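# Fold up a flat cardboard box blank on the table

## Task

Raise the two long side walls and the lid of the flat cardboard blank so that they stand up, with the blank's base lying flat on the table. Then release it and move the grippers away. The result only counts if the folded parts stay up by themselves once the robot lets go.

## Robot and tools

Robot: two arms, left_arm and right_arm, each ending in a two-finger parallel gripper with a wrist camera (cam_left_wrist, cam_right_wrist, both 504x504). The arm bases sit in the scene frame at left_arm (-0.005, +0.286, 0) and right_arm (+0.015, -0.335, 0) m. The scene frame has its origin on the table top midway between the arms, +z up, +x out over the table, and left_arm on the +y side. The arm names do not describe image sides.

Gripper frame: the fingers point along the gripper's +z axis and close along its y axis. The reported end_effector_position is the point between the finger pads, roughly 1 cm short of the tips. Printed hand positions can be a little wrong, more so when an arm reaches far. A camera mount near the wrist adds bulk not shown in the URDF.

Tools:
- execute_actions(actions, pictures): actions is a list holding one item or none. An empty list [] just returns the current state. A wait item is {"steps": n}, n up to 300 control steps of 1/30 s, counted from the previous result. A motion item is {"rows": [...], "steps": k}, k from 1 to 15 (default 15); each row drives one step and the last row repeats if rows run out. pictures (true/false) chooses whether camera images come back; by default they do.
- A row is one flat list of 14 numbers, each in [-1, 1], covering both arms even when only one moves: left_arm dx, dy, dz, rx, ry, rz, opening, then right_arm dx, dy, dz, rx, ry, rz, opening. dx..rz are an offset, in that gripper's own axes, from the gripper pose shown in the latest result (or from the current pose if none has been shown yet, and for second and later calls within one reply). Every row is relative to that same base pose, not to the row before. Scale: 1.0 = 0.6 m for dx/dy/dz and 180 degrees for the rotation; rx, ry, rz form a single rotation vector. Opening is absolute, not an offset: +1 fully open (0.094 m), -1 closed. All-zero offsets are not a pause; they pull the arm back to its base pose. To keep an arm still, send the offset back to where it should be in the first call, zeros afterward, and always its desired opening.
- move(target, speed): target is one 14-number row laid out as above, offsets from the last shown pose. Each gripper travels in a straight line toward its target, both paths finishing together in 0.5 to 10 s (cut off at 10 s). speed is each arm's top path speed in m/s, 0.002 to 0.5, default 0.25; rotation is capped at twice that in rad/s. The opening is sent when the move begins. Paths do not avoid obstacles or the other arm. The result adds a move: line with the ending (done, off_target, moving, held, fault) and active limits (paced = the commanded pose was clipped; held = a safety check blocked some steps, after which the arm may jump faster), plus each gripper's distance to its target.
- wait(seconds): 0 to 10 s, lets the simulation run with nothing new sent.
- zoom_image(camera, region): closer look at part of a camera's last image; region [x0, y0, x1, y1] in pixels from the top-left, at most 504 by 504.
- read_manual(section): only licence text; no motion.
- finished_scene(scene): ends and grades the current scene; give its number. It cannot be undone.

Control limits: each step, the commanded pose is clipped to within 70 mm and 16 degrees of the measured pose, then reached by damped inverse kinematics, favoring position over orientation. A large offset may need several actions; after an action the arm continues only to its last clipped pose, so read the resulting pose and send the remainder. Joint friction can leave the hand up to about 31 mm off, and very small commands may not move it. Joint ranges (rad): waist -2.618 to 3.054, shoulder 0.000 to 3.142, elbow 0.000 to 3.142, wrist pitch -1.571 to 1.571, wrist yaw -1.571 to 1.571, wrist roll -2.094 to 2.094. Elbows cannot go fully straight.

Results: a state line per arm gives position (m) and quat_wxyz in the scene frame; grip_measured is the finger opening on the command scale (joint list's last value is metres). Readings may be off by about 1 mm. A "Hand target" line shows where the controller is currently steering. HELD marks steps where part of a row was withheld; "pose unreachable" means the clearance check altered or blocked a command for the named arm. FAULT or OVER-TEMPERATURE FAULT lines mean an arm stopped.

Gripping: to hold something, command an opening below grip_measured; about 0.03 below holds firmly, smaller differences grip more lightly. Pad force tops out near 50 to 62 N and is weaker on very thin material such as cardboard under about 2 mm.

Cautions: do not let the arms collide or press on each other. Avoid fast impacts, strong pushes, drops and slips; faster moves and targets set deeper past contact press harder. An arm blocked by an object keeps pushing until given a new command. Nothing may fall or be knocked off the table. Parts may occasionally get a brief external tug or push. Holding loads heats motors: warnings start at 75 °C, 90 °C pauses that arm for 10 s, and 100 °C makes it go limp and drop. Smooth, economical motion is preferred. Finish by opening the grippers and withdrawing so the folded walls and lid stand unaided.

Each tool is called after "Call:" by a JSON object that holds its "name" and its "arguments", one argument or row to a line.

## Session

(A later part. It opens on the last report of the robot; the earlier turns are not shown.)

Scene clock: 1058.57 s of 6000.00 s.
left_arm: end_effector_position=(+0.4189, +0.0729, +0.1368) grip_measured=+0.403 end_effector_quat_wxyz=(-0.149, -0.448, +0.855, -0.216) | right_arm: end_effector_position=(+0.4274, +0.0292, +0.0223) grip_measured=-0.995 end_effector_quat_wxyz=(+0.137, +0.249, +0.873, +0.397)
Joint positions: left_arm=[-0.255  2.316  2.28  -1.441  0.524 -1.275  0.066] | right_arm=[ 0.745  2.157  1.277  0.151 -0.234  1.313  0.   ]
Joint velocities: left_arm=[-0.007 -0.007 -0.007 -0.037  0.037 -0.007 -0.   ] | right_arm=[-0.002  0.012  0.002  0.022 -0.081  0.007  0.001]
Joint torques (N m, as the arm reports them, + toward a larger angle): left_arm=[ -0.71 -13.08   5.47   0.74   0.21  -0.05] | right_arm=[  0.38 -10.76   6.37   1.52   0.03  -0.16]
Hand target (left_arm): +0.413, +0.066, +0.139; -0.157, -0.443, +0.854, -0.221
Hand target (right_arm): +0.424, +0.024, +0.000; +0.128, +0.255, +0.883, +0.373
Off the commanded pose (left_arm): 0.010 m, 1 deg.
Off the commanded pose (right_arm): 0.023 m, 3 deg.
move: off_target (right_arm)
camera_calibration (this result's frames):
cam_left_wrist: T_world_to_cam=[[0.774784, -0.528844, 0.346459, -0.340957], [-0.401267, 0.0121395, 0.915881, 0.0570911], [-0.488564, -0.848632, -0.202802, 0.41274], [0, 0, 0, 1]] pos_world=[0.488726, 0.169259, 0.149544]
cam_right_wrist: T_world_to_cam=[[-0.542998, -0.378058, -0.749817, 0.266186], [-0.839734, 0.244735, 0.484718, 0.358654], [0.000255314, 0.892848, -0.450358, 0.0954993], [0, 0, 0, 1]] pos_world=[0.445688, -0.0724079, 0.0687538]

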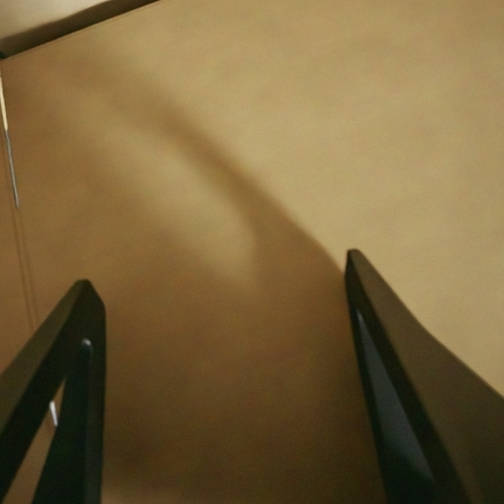

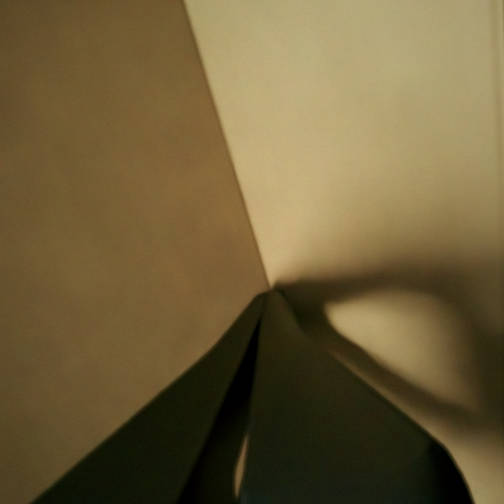

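Call:
{"name": "move", "arguments": {
  "target": [0.072,0,0.035,0,0,0,0.4,0,-0.03,0.018,0.02,0,0,-1],
  "speed": 0.03
}}

Call:
{"name": "wait", "arguments": {
  "seconds": 2
}}

Scene clock: 1063.00 s of 6000.00 s.
left_arm: end_effector_position=(+0.4013, +0.0386, +0.1370) grip_measured=+0.403 end_effector_quat_wxyz=(-0.143, -0.449, +0.855, -0.215) | right_arm: end_effector_position=(+0.4305, +0.0315, +0.0270) grip_measured=-0.995 end_effector_quat_wxyz=(+0.142, +0.245, +0.871, +0.401)
Joint positions: left_arm=[-0.344  2.249  2.167 -1.336  0.502 -1.379  0.066] | right_arm=[ 0.745  2.157  1.287  0.154 -0.234  1.306  0.   ]
Joint velocities: left_arm=[-0.007  0.012  0.007 -0.037 -0.037 -0.022  0.001] | right_arm=[-0.012  0.007 -0.012 -0.022  0.022 -0.081 -0.   ]
Joint torques (N m, as the arm reports them, + toward a larger angle): left_arm=[ -0.91 -12.86   5.54   0.78   0.17  -0.16] | right_arm=[  0.63 -10.92   6.63   1.3    0.1   -0.16]
Hand target (left_arm): +0.393, +0.032, +0.138; -0.150, -0.448, +0.855, -0.215
Hand target (right_arm): +0.426, +0.025, +0.002; +0.130, +0.253, +0.885, +0.369
Off the commanded pose (left_arm): 0.010 m, 1 deg.
Off the commanded pose (right_arm): 0.026 m, 4 deg.
move: off_target (right_arm)
camera_calibration (this result's frames):
cam_left_wrist: T_world_to_cam=[[0.773213, -0.52809, 0.351087, -0.34562], [-0.411275, 0.00381217, 0.911503, 0.0552345], [-0.482694, -0.84918, -0.214243, 0.374314], [0, 0, 0, 1]] pos_world=[0.470633, 0.135131, 0.15119]
cam_right_wrist: T_world_to_cam=[[-0.529828, -0.376429, -0.759989, 0.266736], [-0.848098, 0.238816, 0.472966, 0.362524], [0.00345912, 0.895136, -0.44578, 0.0940088], [0, 0, 0, 1]] pos_world=[0.448455, -0.0703203, 0.0731615]

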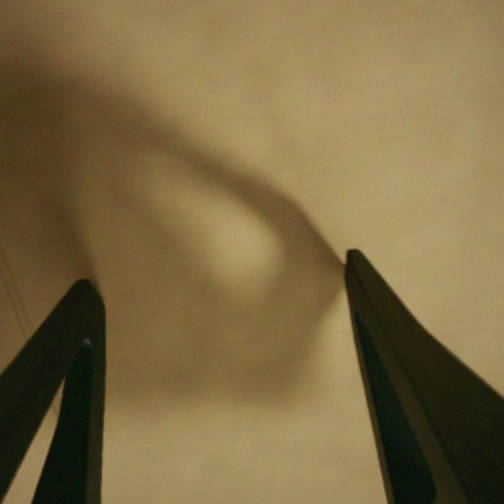

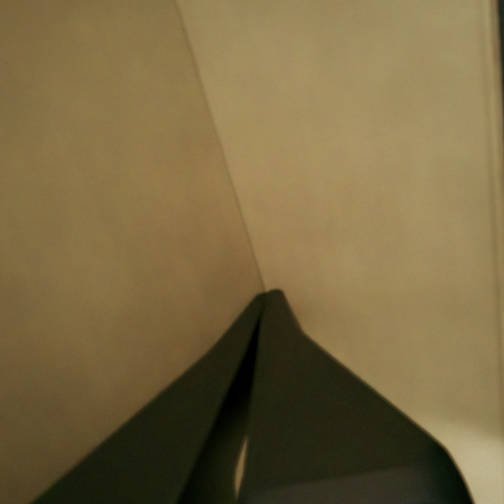

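Scene clock: 1065.00 s of 6000.00 s.
left_arm: end_effector_position=(+0.4013, +0.0386, +0.1370) grip_measured=+0.403 end_effector_quat_wxyz=(-0.143, -0.450, +0.855, -0.215) | right_arm: end_effector_position=(+0.4305, +0.0315, +0.0270) grip_measured=-0.995 end_effector_quat_wxyz=(+0.142, +0.245, +0.871, +0.401)
Joint positions: left_arm=[-0.344  2.249  2.167 -1.336  0.502 -1.381  0.066] | right_arm=[ 0.745  2.157  1.287  0.154 -0.234  1.305  0.   ]
Joint velocities: left_arm=[-0.007  0.012 -0.007 -0.007 -0.022  0.095 -0.001] | right_arm=[ 0.007 -0.022 -0.012  0.022  0.081 -0.037 -0.   ]
Joint torques (N m, as the arm reports them, + toward a larger angle): left_arm=[ -0.97 -12.86   5.54   0.8    0.17  -0.11] | right_arm=[  0.63 -10.79   6.65   1.32   0.08  -0.19]
Hand target (left_arm): +0.393, +0.032, +0.138; -0.150, -0.448, +0.855, -0.215
Hand target (right_arm): +0.426, +0.025, +0.002; +0.130, +0.253, +0.885, +0.369
Off the commanded pose (left_arm): 0.010 m, 1 deg.
Off the commanded pose (right_arm): 0.026 m, 4 deg.
Steps of this call (steps 1 to 60: nothing new was sent). Readings (end_effector_position):
1: left_arm (+0.4013, +0.0386, +0.1370) | right_arm (+0.4305, +0.0315, +0.0270)
2: left_arm (+0.4013, +0.0386, +0.1370) | right_arm (+0.4305, +0.0315, +0.0270)
4: left_arm (+0.4013, +0.0386, +0.1370) | right_arm (+0.4305, +0.0315, +0.0270)
8: left_arm (+0.4013, +0.0386, +0.1370) | right_arm (+0.4305, +0.0315, +0.0270)
60: the state above
camera_calibration (this result's frames):
cam_left_wrist: T_world_to_cam=[[0.774417, -0.526845, 0.350303, -0.346043], [-0.410417, 0.00304546, 0.911893, 0.0548664], [-0.481493, -0.849956, -0.213868, 0.37381], [0, 0, 0, 1]] pos_world=[0.470487, 0.135244, 0.151134]
cam_right_wrist: T_world_to_cam=[[-0.529554, -0.376686, -0.760052, 0.266627], [-0.848269, 0.238689, 0.472722, 0.362609], [0.0033484, 0.895061, -0.445931, 0.0940629], [0, 0, 0, 1]] pos_world=[0.448469, -0.0703081, 0.073183]

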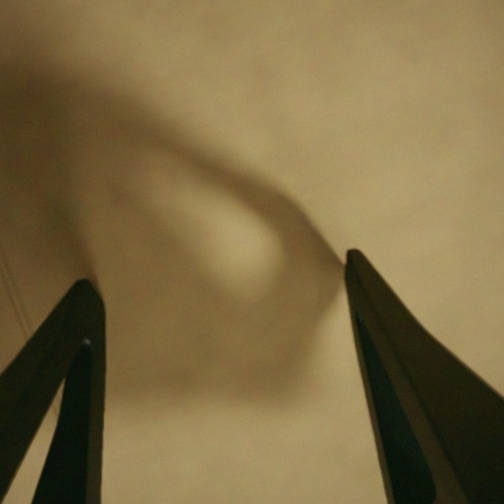

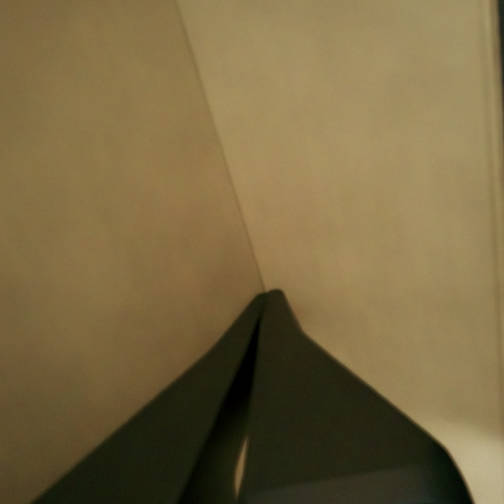

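Call:
{"name": "move", "arguments": {
  "target": [-0.21,0.13,-0.165,0,0,0,0.4,0,-0.03,0.018,0.02,0,0,-1],
  "speed": 0.1
}}

Call:
{"name": "move", "arguments": {
  "target": [-0.12,0.25,-0.07,0,0,0,0.4,0,-0.06,-0.26,0,0,0,-1],
  "speed": 0.06
}}

Call:
{"name": "move", "arguments": {
  "target": [0.32,0.07,0.07,0.18,-0.13,-0.41,1,0.0,-0.2,-0.2,0,0,-0.3,-1],
  "speed": 0.3
}}

Scene clock: 1071.63 s of 6000.00 s.
left_arm: end_effector_position=(+0.4133, +0.2167, +0.1413) grip_measured=+0.403 end_effector_quat_wxyz=(-0.135, -0.460, +0.851, -0.214) | right_arm: end_effector_position=(+0.4319, +0.0325, +0.0292) grip_measured=-0.995 end_effector_quat_wxyz=(+0.145, +0.242, +0.871, +0.402)
Joint positions: left_arm=[ 0.063  2.221  2.147 -1.553  0.509 -0.942  0.066] | right_arm=[ 0.745  2.157  1.296  0.148 -0.233  1.299  0.   ]
Joint velocities: left_arm=[-0.012  0.007 -0.022  0.022 -0.037 -0.037 -0.001] | right_arm=[ 0.002  0.012  0.012  0.051  0.037 -0.007 -0.   ]
Joint torques (N m, as the arm reports them, + toward a larger angle): left_arm=[  0.01 -11.05   9.85   0.09   0.12   0.14] | right_arm=[  0.57 -10.89   6.84   1.43   0.08  -0.18]
Hand target (left_arm): +0.414, +0.216, +0.150; -0.131, -0.453, +0.854, -0.220
Hand target (right_arm): +0.429, +0.028, +0.007; +0.135, +0.249, +0.883, +0.374
Off the commanded pose (left_arm): 0.008 m, 1 deg.
Off the commanded pose (right_arm): 0.023 m, 4 deg.
joint sent to its limit (left arm) — the command would take joint 4 (wrist pitch) past its lower limit, so that joint was sent only as far as its limit.
After step 90, 1.50 s passed at rest.
move: off_target (right_arm)
camera_calibration (this result's frames):
cam_left_wrist: T_world_to_cam=[[0.783788, -0.512395, 0.350896, -0.270131], [-0.416959, -0.0154475, 0.908794, 0.0623963], [-0.460241, -0.858611, -0.225755, 0.526665], [0, 0, 0, 1]] pos_world=[0.480135, 0.314751, 0.15698]
cam_right_wrist: T_world_to_cam=[[-0.52326, -0.379827, -0.762844, 0.266943], [-0.852169, 0.236115, 0.466967, 0.364432], [0.00275176, 0.894417, -0.447226, 0.0944971], [0, 0, 0, 1]] pos_world=[0.449978, -0.0691754, 0.0757195]

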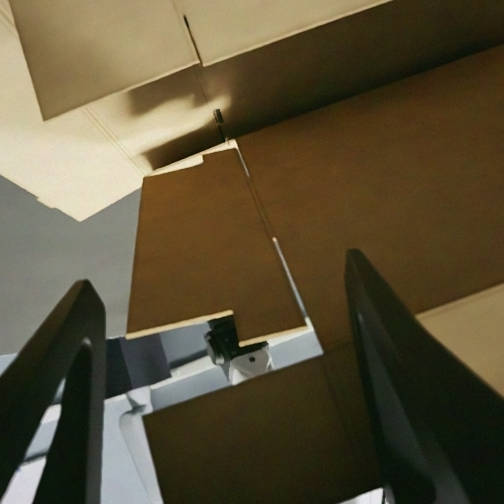

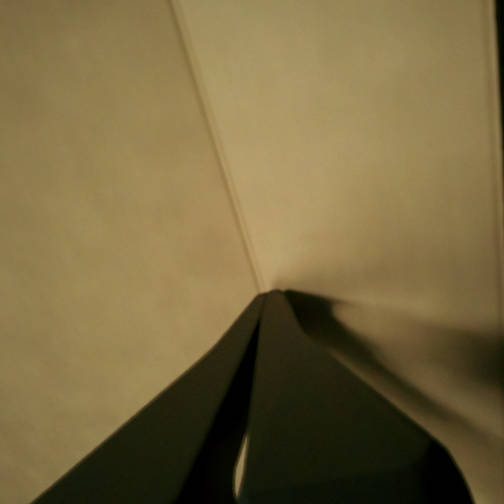

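Scene clock: 1074.83 s of 6000.00 s.
left_arm: end_effector_position=(+0.3389, +0.3643, +0.1109) grip_measured=+0.403 end_effector_quat_wxyz=(-0.128, -0.461, +0.851, -0.216) | right_arm: end_effector_position=(+0.3575, -0.0819, +0.1021) grip_measured=-0.995 end_effector_quat_wxyz=(+0.147, +0.241, +0.870, +0.404)
Joint positions: left_arm=[ 0.464  2.082  1.799 -1.536  0.448 -0.501  0.066] | right_arm=[ 0.593  1.583  0.859 -0.01  -0.347  1.194  0.   ]
Joint velocities: left_arm=[ 0.007 -0.002 -0.007 -0.051 -0.051  0.007  0.   ] | right_arm=[-0.002 -0.007 -0.007 -0.051 -0.081 -0.125 -0.001]
Joint torques (N m, as the arm reports them, + toward a larger angle): left_arm=[  0.4  -11.25   4.94  -0.14  -0.02   0.09] | right_arm=[ -0.23 -10.1    5.12   1.75  -0.24  -0.14]
Hand target (left_arm): +0.330, +0.364, +0.111; -0.133, -0.460, +0.851, -0.213
Hand target (right_arm): +0.353, -0.087, +0.100; +0.143, +0.242, +0.872, +0.402
Off the commanded pose (left_arm): 0.011 m, 1 deg.
Off the commanded pose (right_arm): 0.008 m, 0 deg.
move: off_target (left_arm)
camera_calibration (this result's frames):
cam_left_wrist: T_world_to_cam=[[0.782425, -0.508538, 0.359443, -0.127375], [-0.428835, -0.0214515, 0.903128, 0.0680912], [-0.451565, -0.860772, -0.234863, 0.611115], [0, 0, 0, 1]] pos_world=[0.404819, 0.462716, 0.127818]
cam_right_wrist: T_world_to_cam=[[-0.518645, -0.376347, -0.767705, 0.239245], [-0.854968, 0.234707, 0.462539, 0.29537], [0.00611057, 0.896256, -0.443494, 0.228131], [0, 0, 0, 1]] pos_world=[0.375221, -0.18375, 0.148224]

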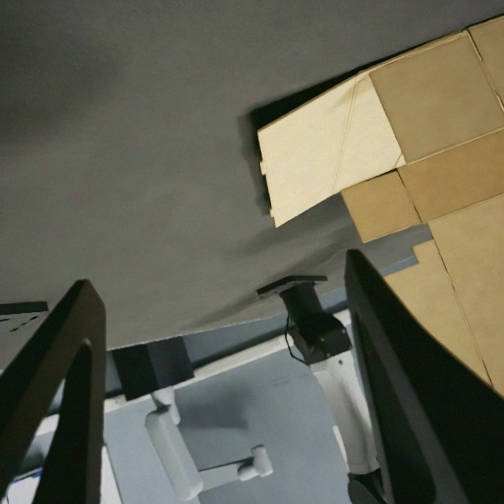

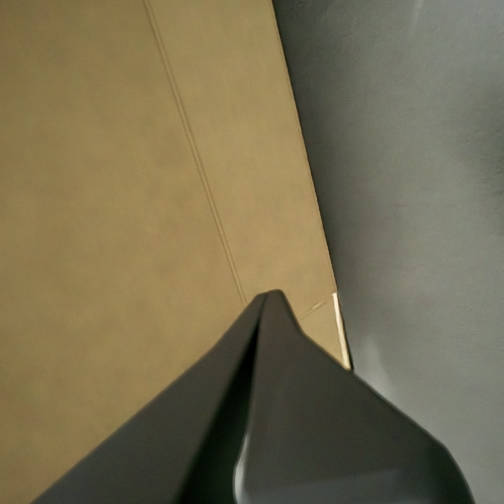

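Scene clock: 1077.90 s of 6000.00 s.
left_arm: end_effector_position=(+0.2057, +0.2280, +0.1518) grip_measured=+1.000 end_effector_quat_wxyz=(+0.052, +0.819, -0.501, +0.274) | right_arm: end_effector_position=(+0.2736, -0.2250, +0.0849) grip_measured=-0.995 end_effector_quat_wxyz=(+0.312, -0.180, +0.885, +0.295)
Joint positions: left_arm=[ 0.054  0.932  0.846 -1.054  0.379 -2.102  0.094] | right_arm=[ 0.099  1.125  0.486 -0.314 -0.684 -0.17   0.   ]
Joint velocities: left_arm=[-0.007 -0.007 -0.007 -0.022  0.037 -0.051  0.   ] | right_arm=[-0.012  0.012  0.007  0.007  0.022 -0.022 -0.   ]
Joint torques (N m, as the arm reports them, + toward a larger angle): left_arm=[ 0.12 -2.72  6.22  1.02  0.1  -0.05] | right_arm=[-0.34 -4.7   5.43  1.35 -0.46 -0.16]
Hand target (left_arm): +0.196, +0.226, +0.144; +0.065, +0.823, -0.497, +0.265
Hand target (right_arm): +0.270, -0.227, +0.084; +0.313, -0.180, +0.885, +0.296
Off the commanded pose (left_arm): 0.011 m, 27 deg; orientation clipped at the last step of the last action.
Off the commanded pose (right_arm): 0.006 m, 0 deg.
joint sent to its limit (left arm) — the command would take joint 6 (wrist roll) past its lower limit, so that joint was sent only as far as its limit.
move: off_target (left_arm); limits=paced
camera_calibration (this result's frames):
cam_left_wrist: T_world_to_cam=[[0.844328, 0.440141, 0.305591, -0.327996], [-0.195029, -0.278759, 0.940349, -0.0238855], [0.499073, -0.853562, -0.149524, 0.233127], [0, 0, 0, 1]] pos_world=[0.15593, 0.336694, 0.157551]
cam_right_wrist: T_world_to_cam=[[0.279588, -0.761196, -0.585159, -0.191761], [-0.957322, -0.267513, -0.109416, 0.228693], [-0.0732511, 0.590777, -0.803503, 0.332832], [0, 0, 0, 1]] pos_world=[0.296927, -0.281419, 0.180244]

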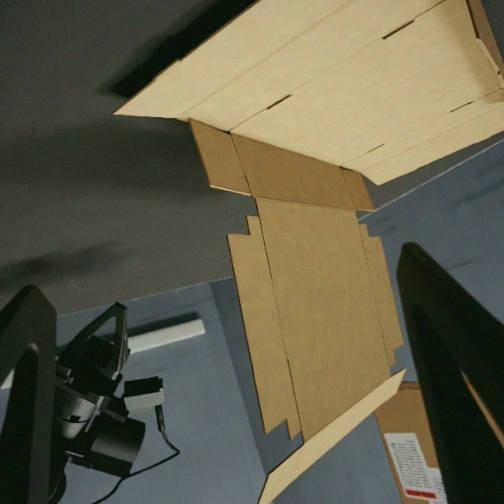

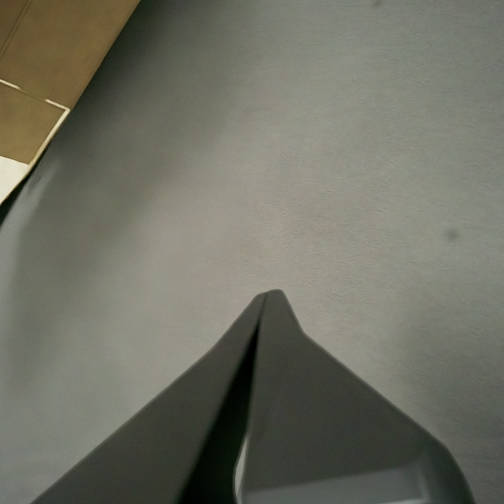

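Call:
{"name": "wait", "arguments": {
  "seconds": 6
}}

Scene clock: 1085.23 s of 6000.00 s.
left_arm: end_effector_position=(+0.2055, +0.2275, +0.1519) grip_measured=+1.000 end_effector_quat_wxyz=(+0.053, +0.819, -0.501, +0.275) | right_arm: end_effector_position=(+0.2731, -0.2248, +0.0847) grip_measured=-0.995 end_effector_quat_wxyz=(+0.312, -0.181, +0.885, +0.295)
Joint positions: left_arm=[ 0.054  0.932  0.846 -1.054  0.382 -2.102  0.094] | right_arm=[ 0.099  1.125  0.486 -0.316 -0.685 -0.174  0.   ]
Joint velocities: left_arm=[-0.012 -0.007  0.007 -0.007 -0.081  0.022  0.   ] | right_arm=[ 0.002 -0.002 -0.007  0.022 -0.022 -0.007 -0.001]
Joint torques (N m, as the arm reports them, + toward a larger angle): left_arm=[ 0.12 -2.71  6.22  1.06  0.09 -0.07] | right_arm=[-0.27 -4.73  5.47  1.4  -0.46 -0.18]
Hand target (left_arm): +0.196, +0.226, +0.144; +0.065, +0.823, -0.497, +0.265
Hand target (right_arm): +0.270, -0.227, +0.084; +0.313, -0.180, +0.885, +0.295
Off the commanded pose (left_arm): 0.011 m, 27 deg; orientation clipped at the last step of the last action.
Off the commanded pose (right_arm): 0.006 m, 0 deg.
Steps of this call (steps 1 to 90: nothing new was sent; then 4.33 s passed at rest). Readings (end_effector_position):
1: left_arm (+0.2056, +0.2279, +0.1517) | right_arm (+0.2734, -0.2250, +0.0848)
2: left_arm (+0.2056, +0.2278, +0.1518) | right_arm (+0.2733, -0.2249, +0.0848)
4: left_arm (+0.2056, +0.2277, +0.1518) | right_arm (+0.2733, -0.2249, +0.0848)
8: left_arm (+0.2055, +0.2276, +0.1518) | right_arm (+0.2732, -0.2249, +0.0847)
90: the state above
camera_calibration (this result's frames):
cam_left_wrist: T_world_to_cam=[[0.845, 0.440234, 0.303594, -0.327471], [-0.194512, -0.275805, 0.941327, -0.0250913], [0.498137, -0.854474, -0.147424, 0.232917], [0, 0, 0, 1]] pos_world=[0.155808, 0.336265, 0.157375]
cam_right_wrist: T_world_to_cam=[[0.282, -0.760788, -0.584532, -0.192239], [-0.956481, -0.270538, -0.109328, 0.227358], [-0.0749633, 0.589925, -0.803971, 0.332886], [0, 0, 0, 1]] pos_world=[0.296629, -0.281122, 0.180118]

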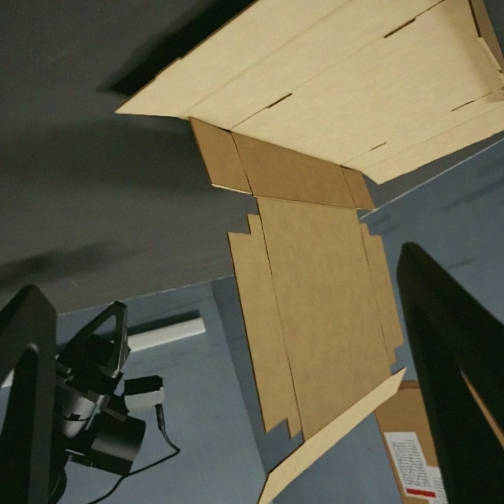

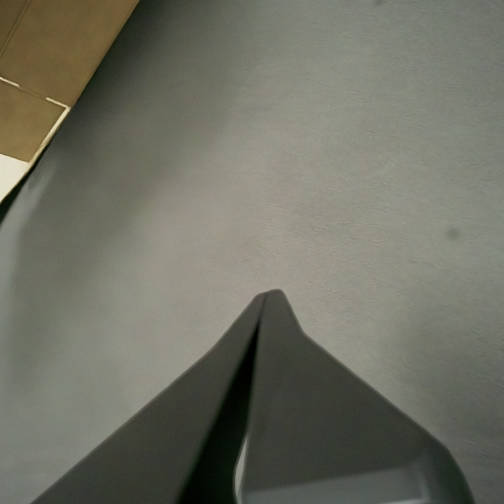

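Stable. Retreat and finish.

Call:
{"name": "move", "arguments": {
  "target": [-0.2,0,-0.05,0,0,0.2,1,0.05,0.05,-0.1,0,0,0,-1]
}}

Call:
{"name": "finished_scene", "arguments": {
  "scene": 1
}}

Scene clock: 1089.43 s of 6000.00 s.
left_arm: end_effector_position=(+0.1582, +0.3401, +0.1243) grip_measured=+1.000 end_effector_quat_wxyz=(+0.061, -0.620, +0.736, -0.267) | right_arm: end_effector_position=(+0.2069, -0.2439, +0.1080) grip_measured=-0.995 end_effector_quat_wxyz=(+0.300, -0.179, +0.888, +0.298)
Joint positions: left_arm=[ 0.899  1.042  0.814 -1.308  0.553 -0.539  0.094] | right_arm=[-0.063  0.795  0.486 -0.798 -0.77  -0.364  0.   ]
Joint velocities: left_arm=[ 0.002 -0.012  0.017  0.037  0.037 -0.022  0.   ] | right_arm=[-0.007 -0.017 -0.012 -0.066  0.007 -0.037 -0.001]
Joint torques (N m, as the arm reports them, + toward a larger angle): left_arm=[ 0.75 -0.22  6.64  0.41  0.2   0.14] | right_arm=[-0.36 -1.85  7.09  1.08 -0.55 -0.11]
Hand target (left_arm): +0.154, +0.335, +0.118; +0.038, -0.625, +0.730, -0.274
Hand target (right_arm): +0.208, -0.245, +0.115; +0.311, -0.181, +0.885, +0.296
Off the commanded pose (left_arm): 0.012 m, 3 deg.
Off the commanded pose (right_arm): 0.007 m, 1 deg.
move: off_target (left_arm)
camera_calibration (this result's frames):
cam_left_wrist: T_world_to_cam=[[0.816136, -0.155512, 0.556541, -0.152947], [-0.573606, -0.334672, 0.747644, 0.126793], [0.069991, -0.929414, -0.36234, 0.468566], [0, 0, 0, 1]] pos_world=[0.164759, 0.454141, 0.160105]
cam_right_wrist: T_world_to_cam=[[0.269933, -0.758935, -0.592582, -0.170623], [-0.957901, -0.274161, -0.085219, 0.158213], [-0.097787, 0.590639, -0.800989, 0.362438], [0, 0, 0, 1]] pos_world=[0.233051, -0.300186, 0.202683]

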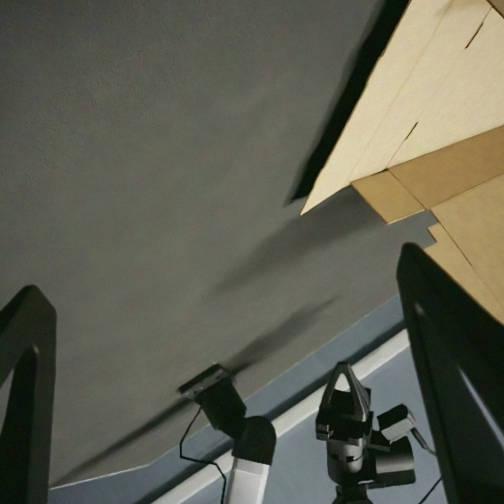

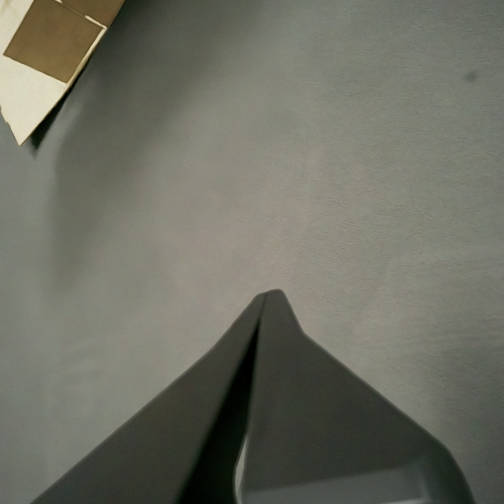

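The scene is finished: the task was done.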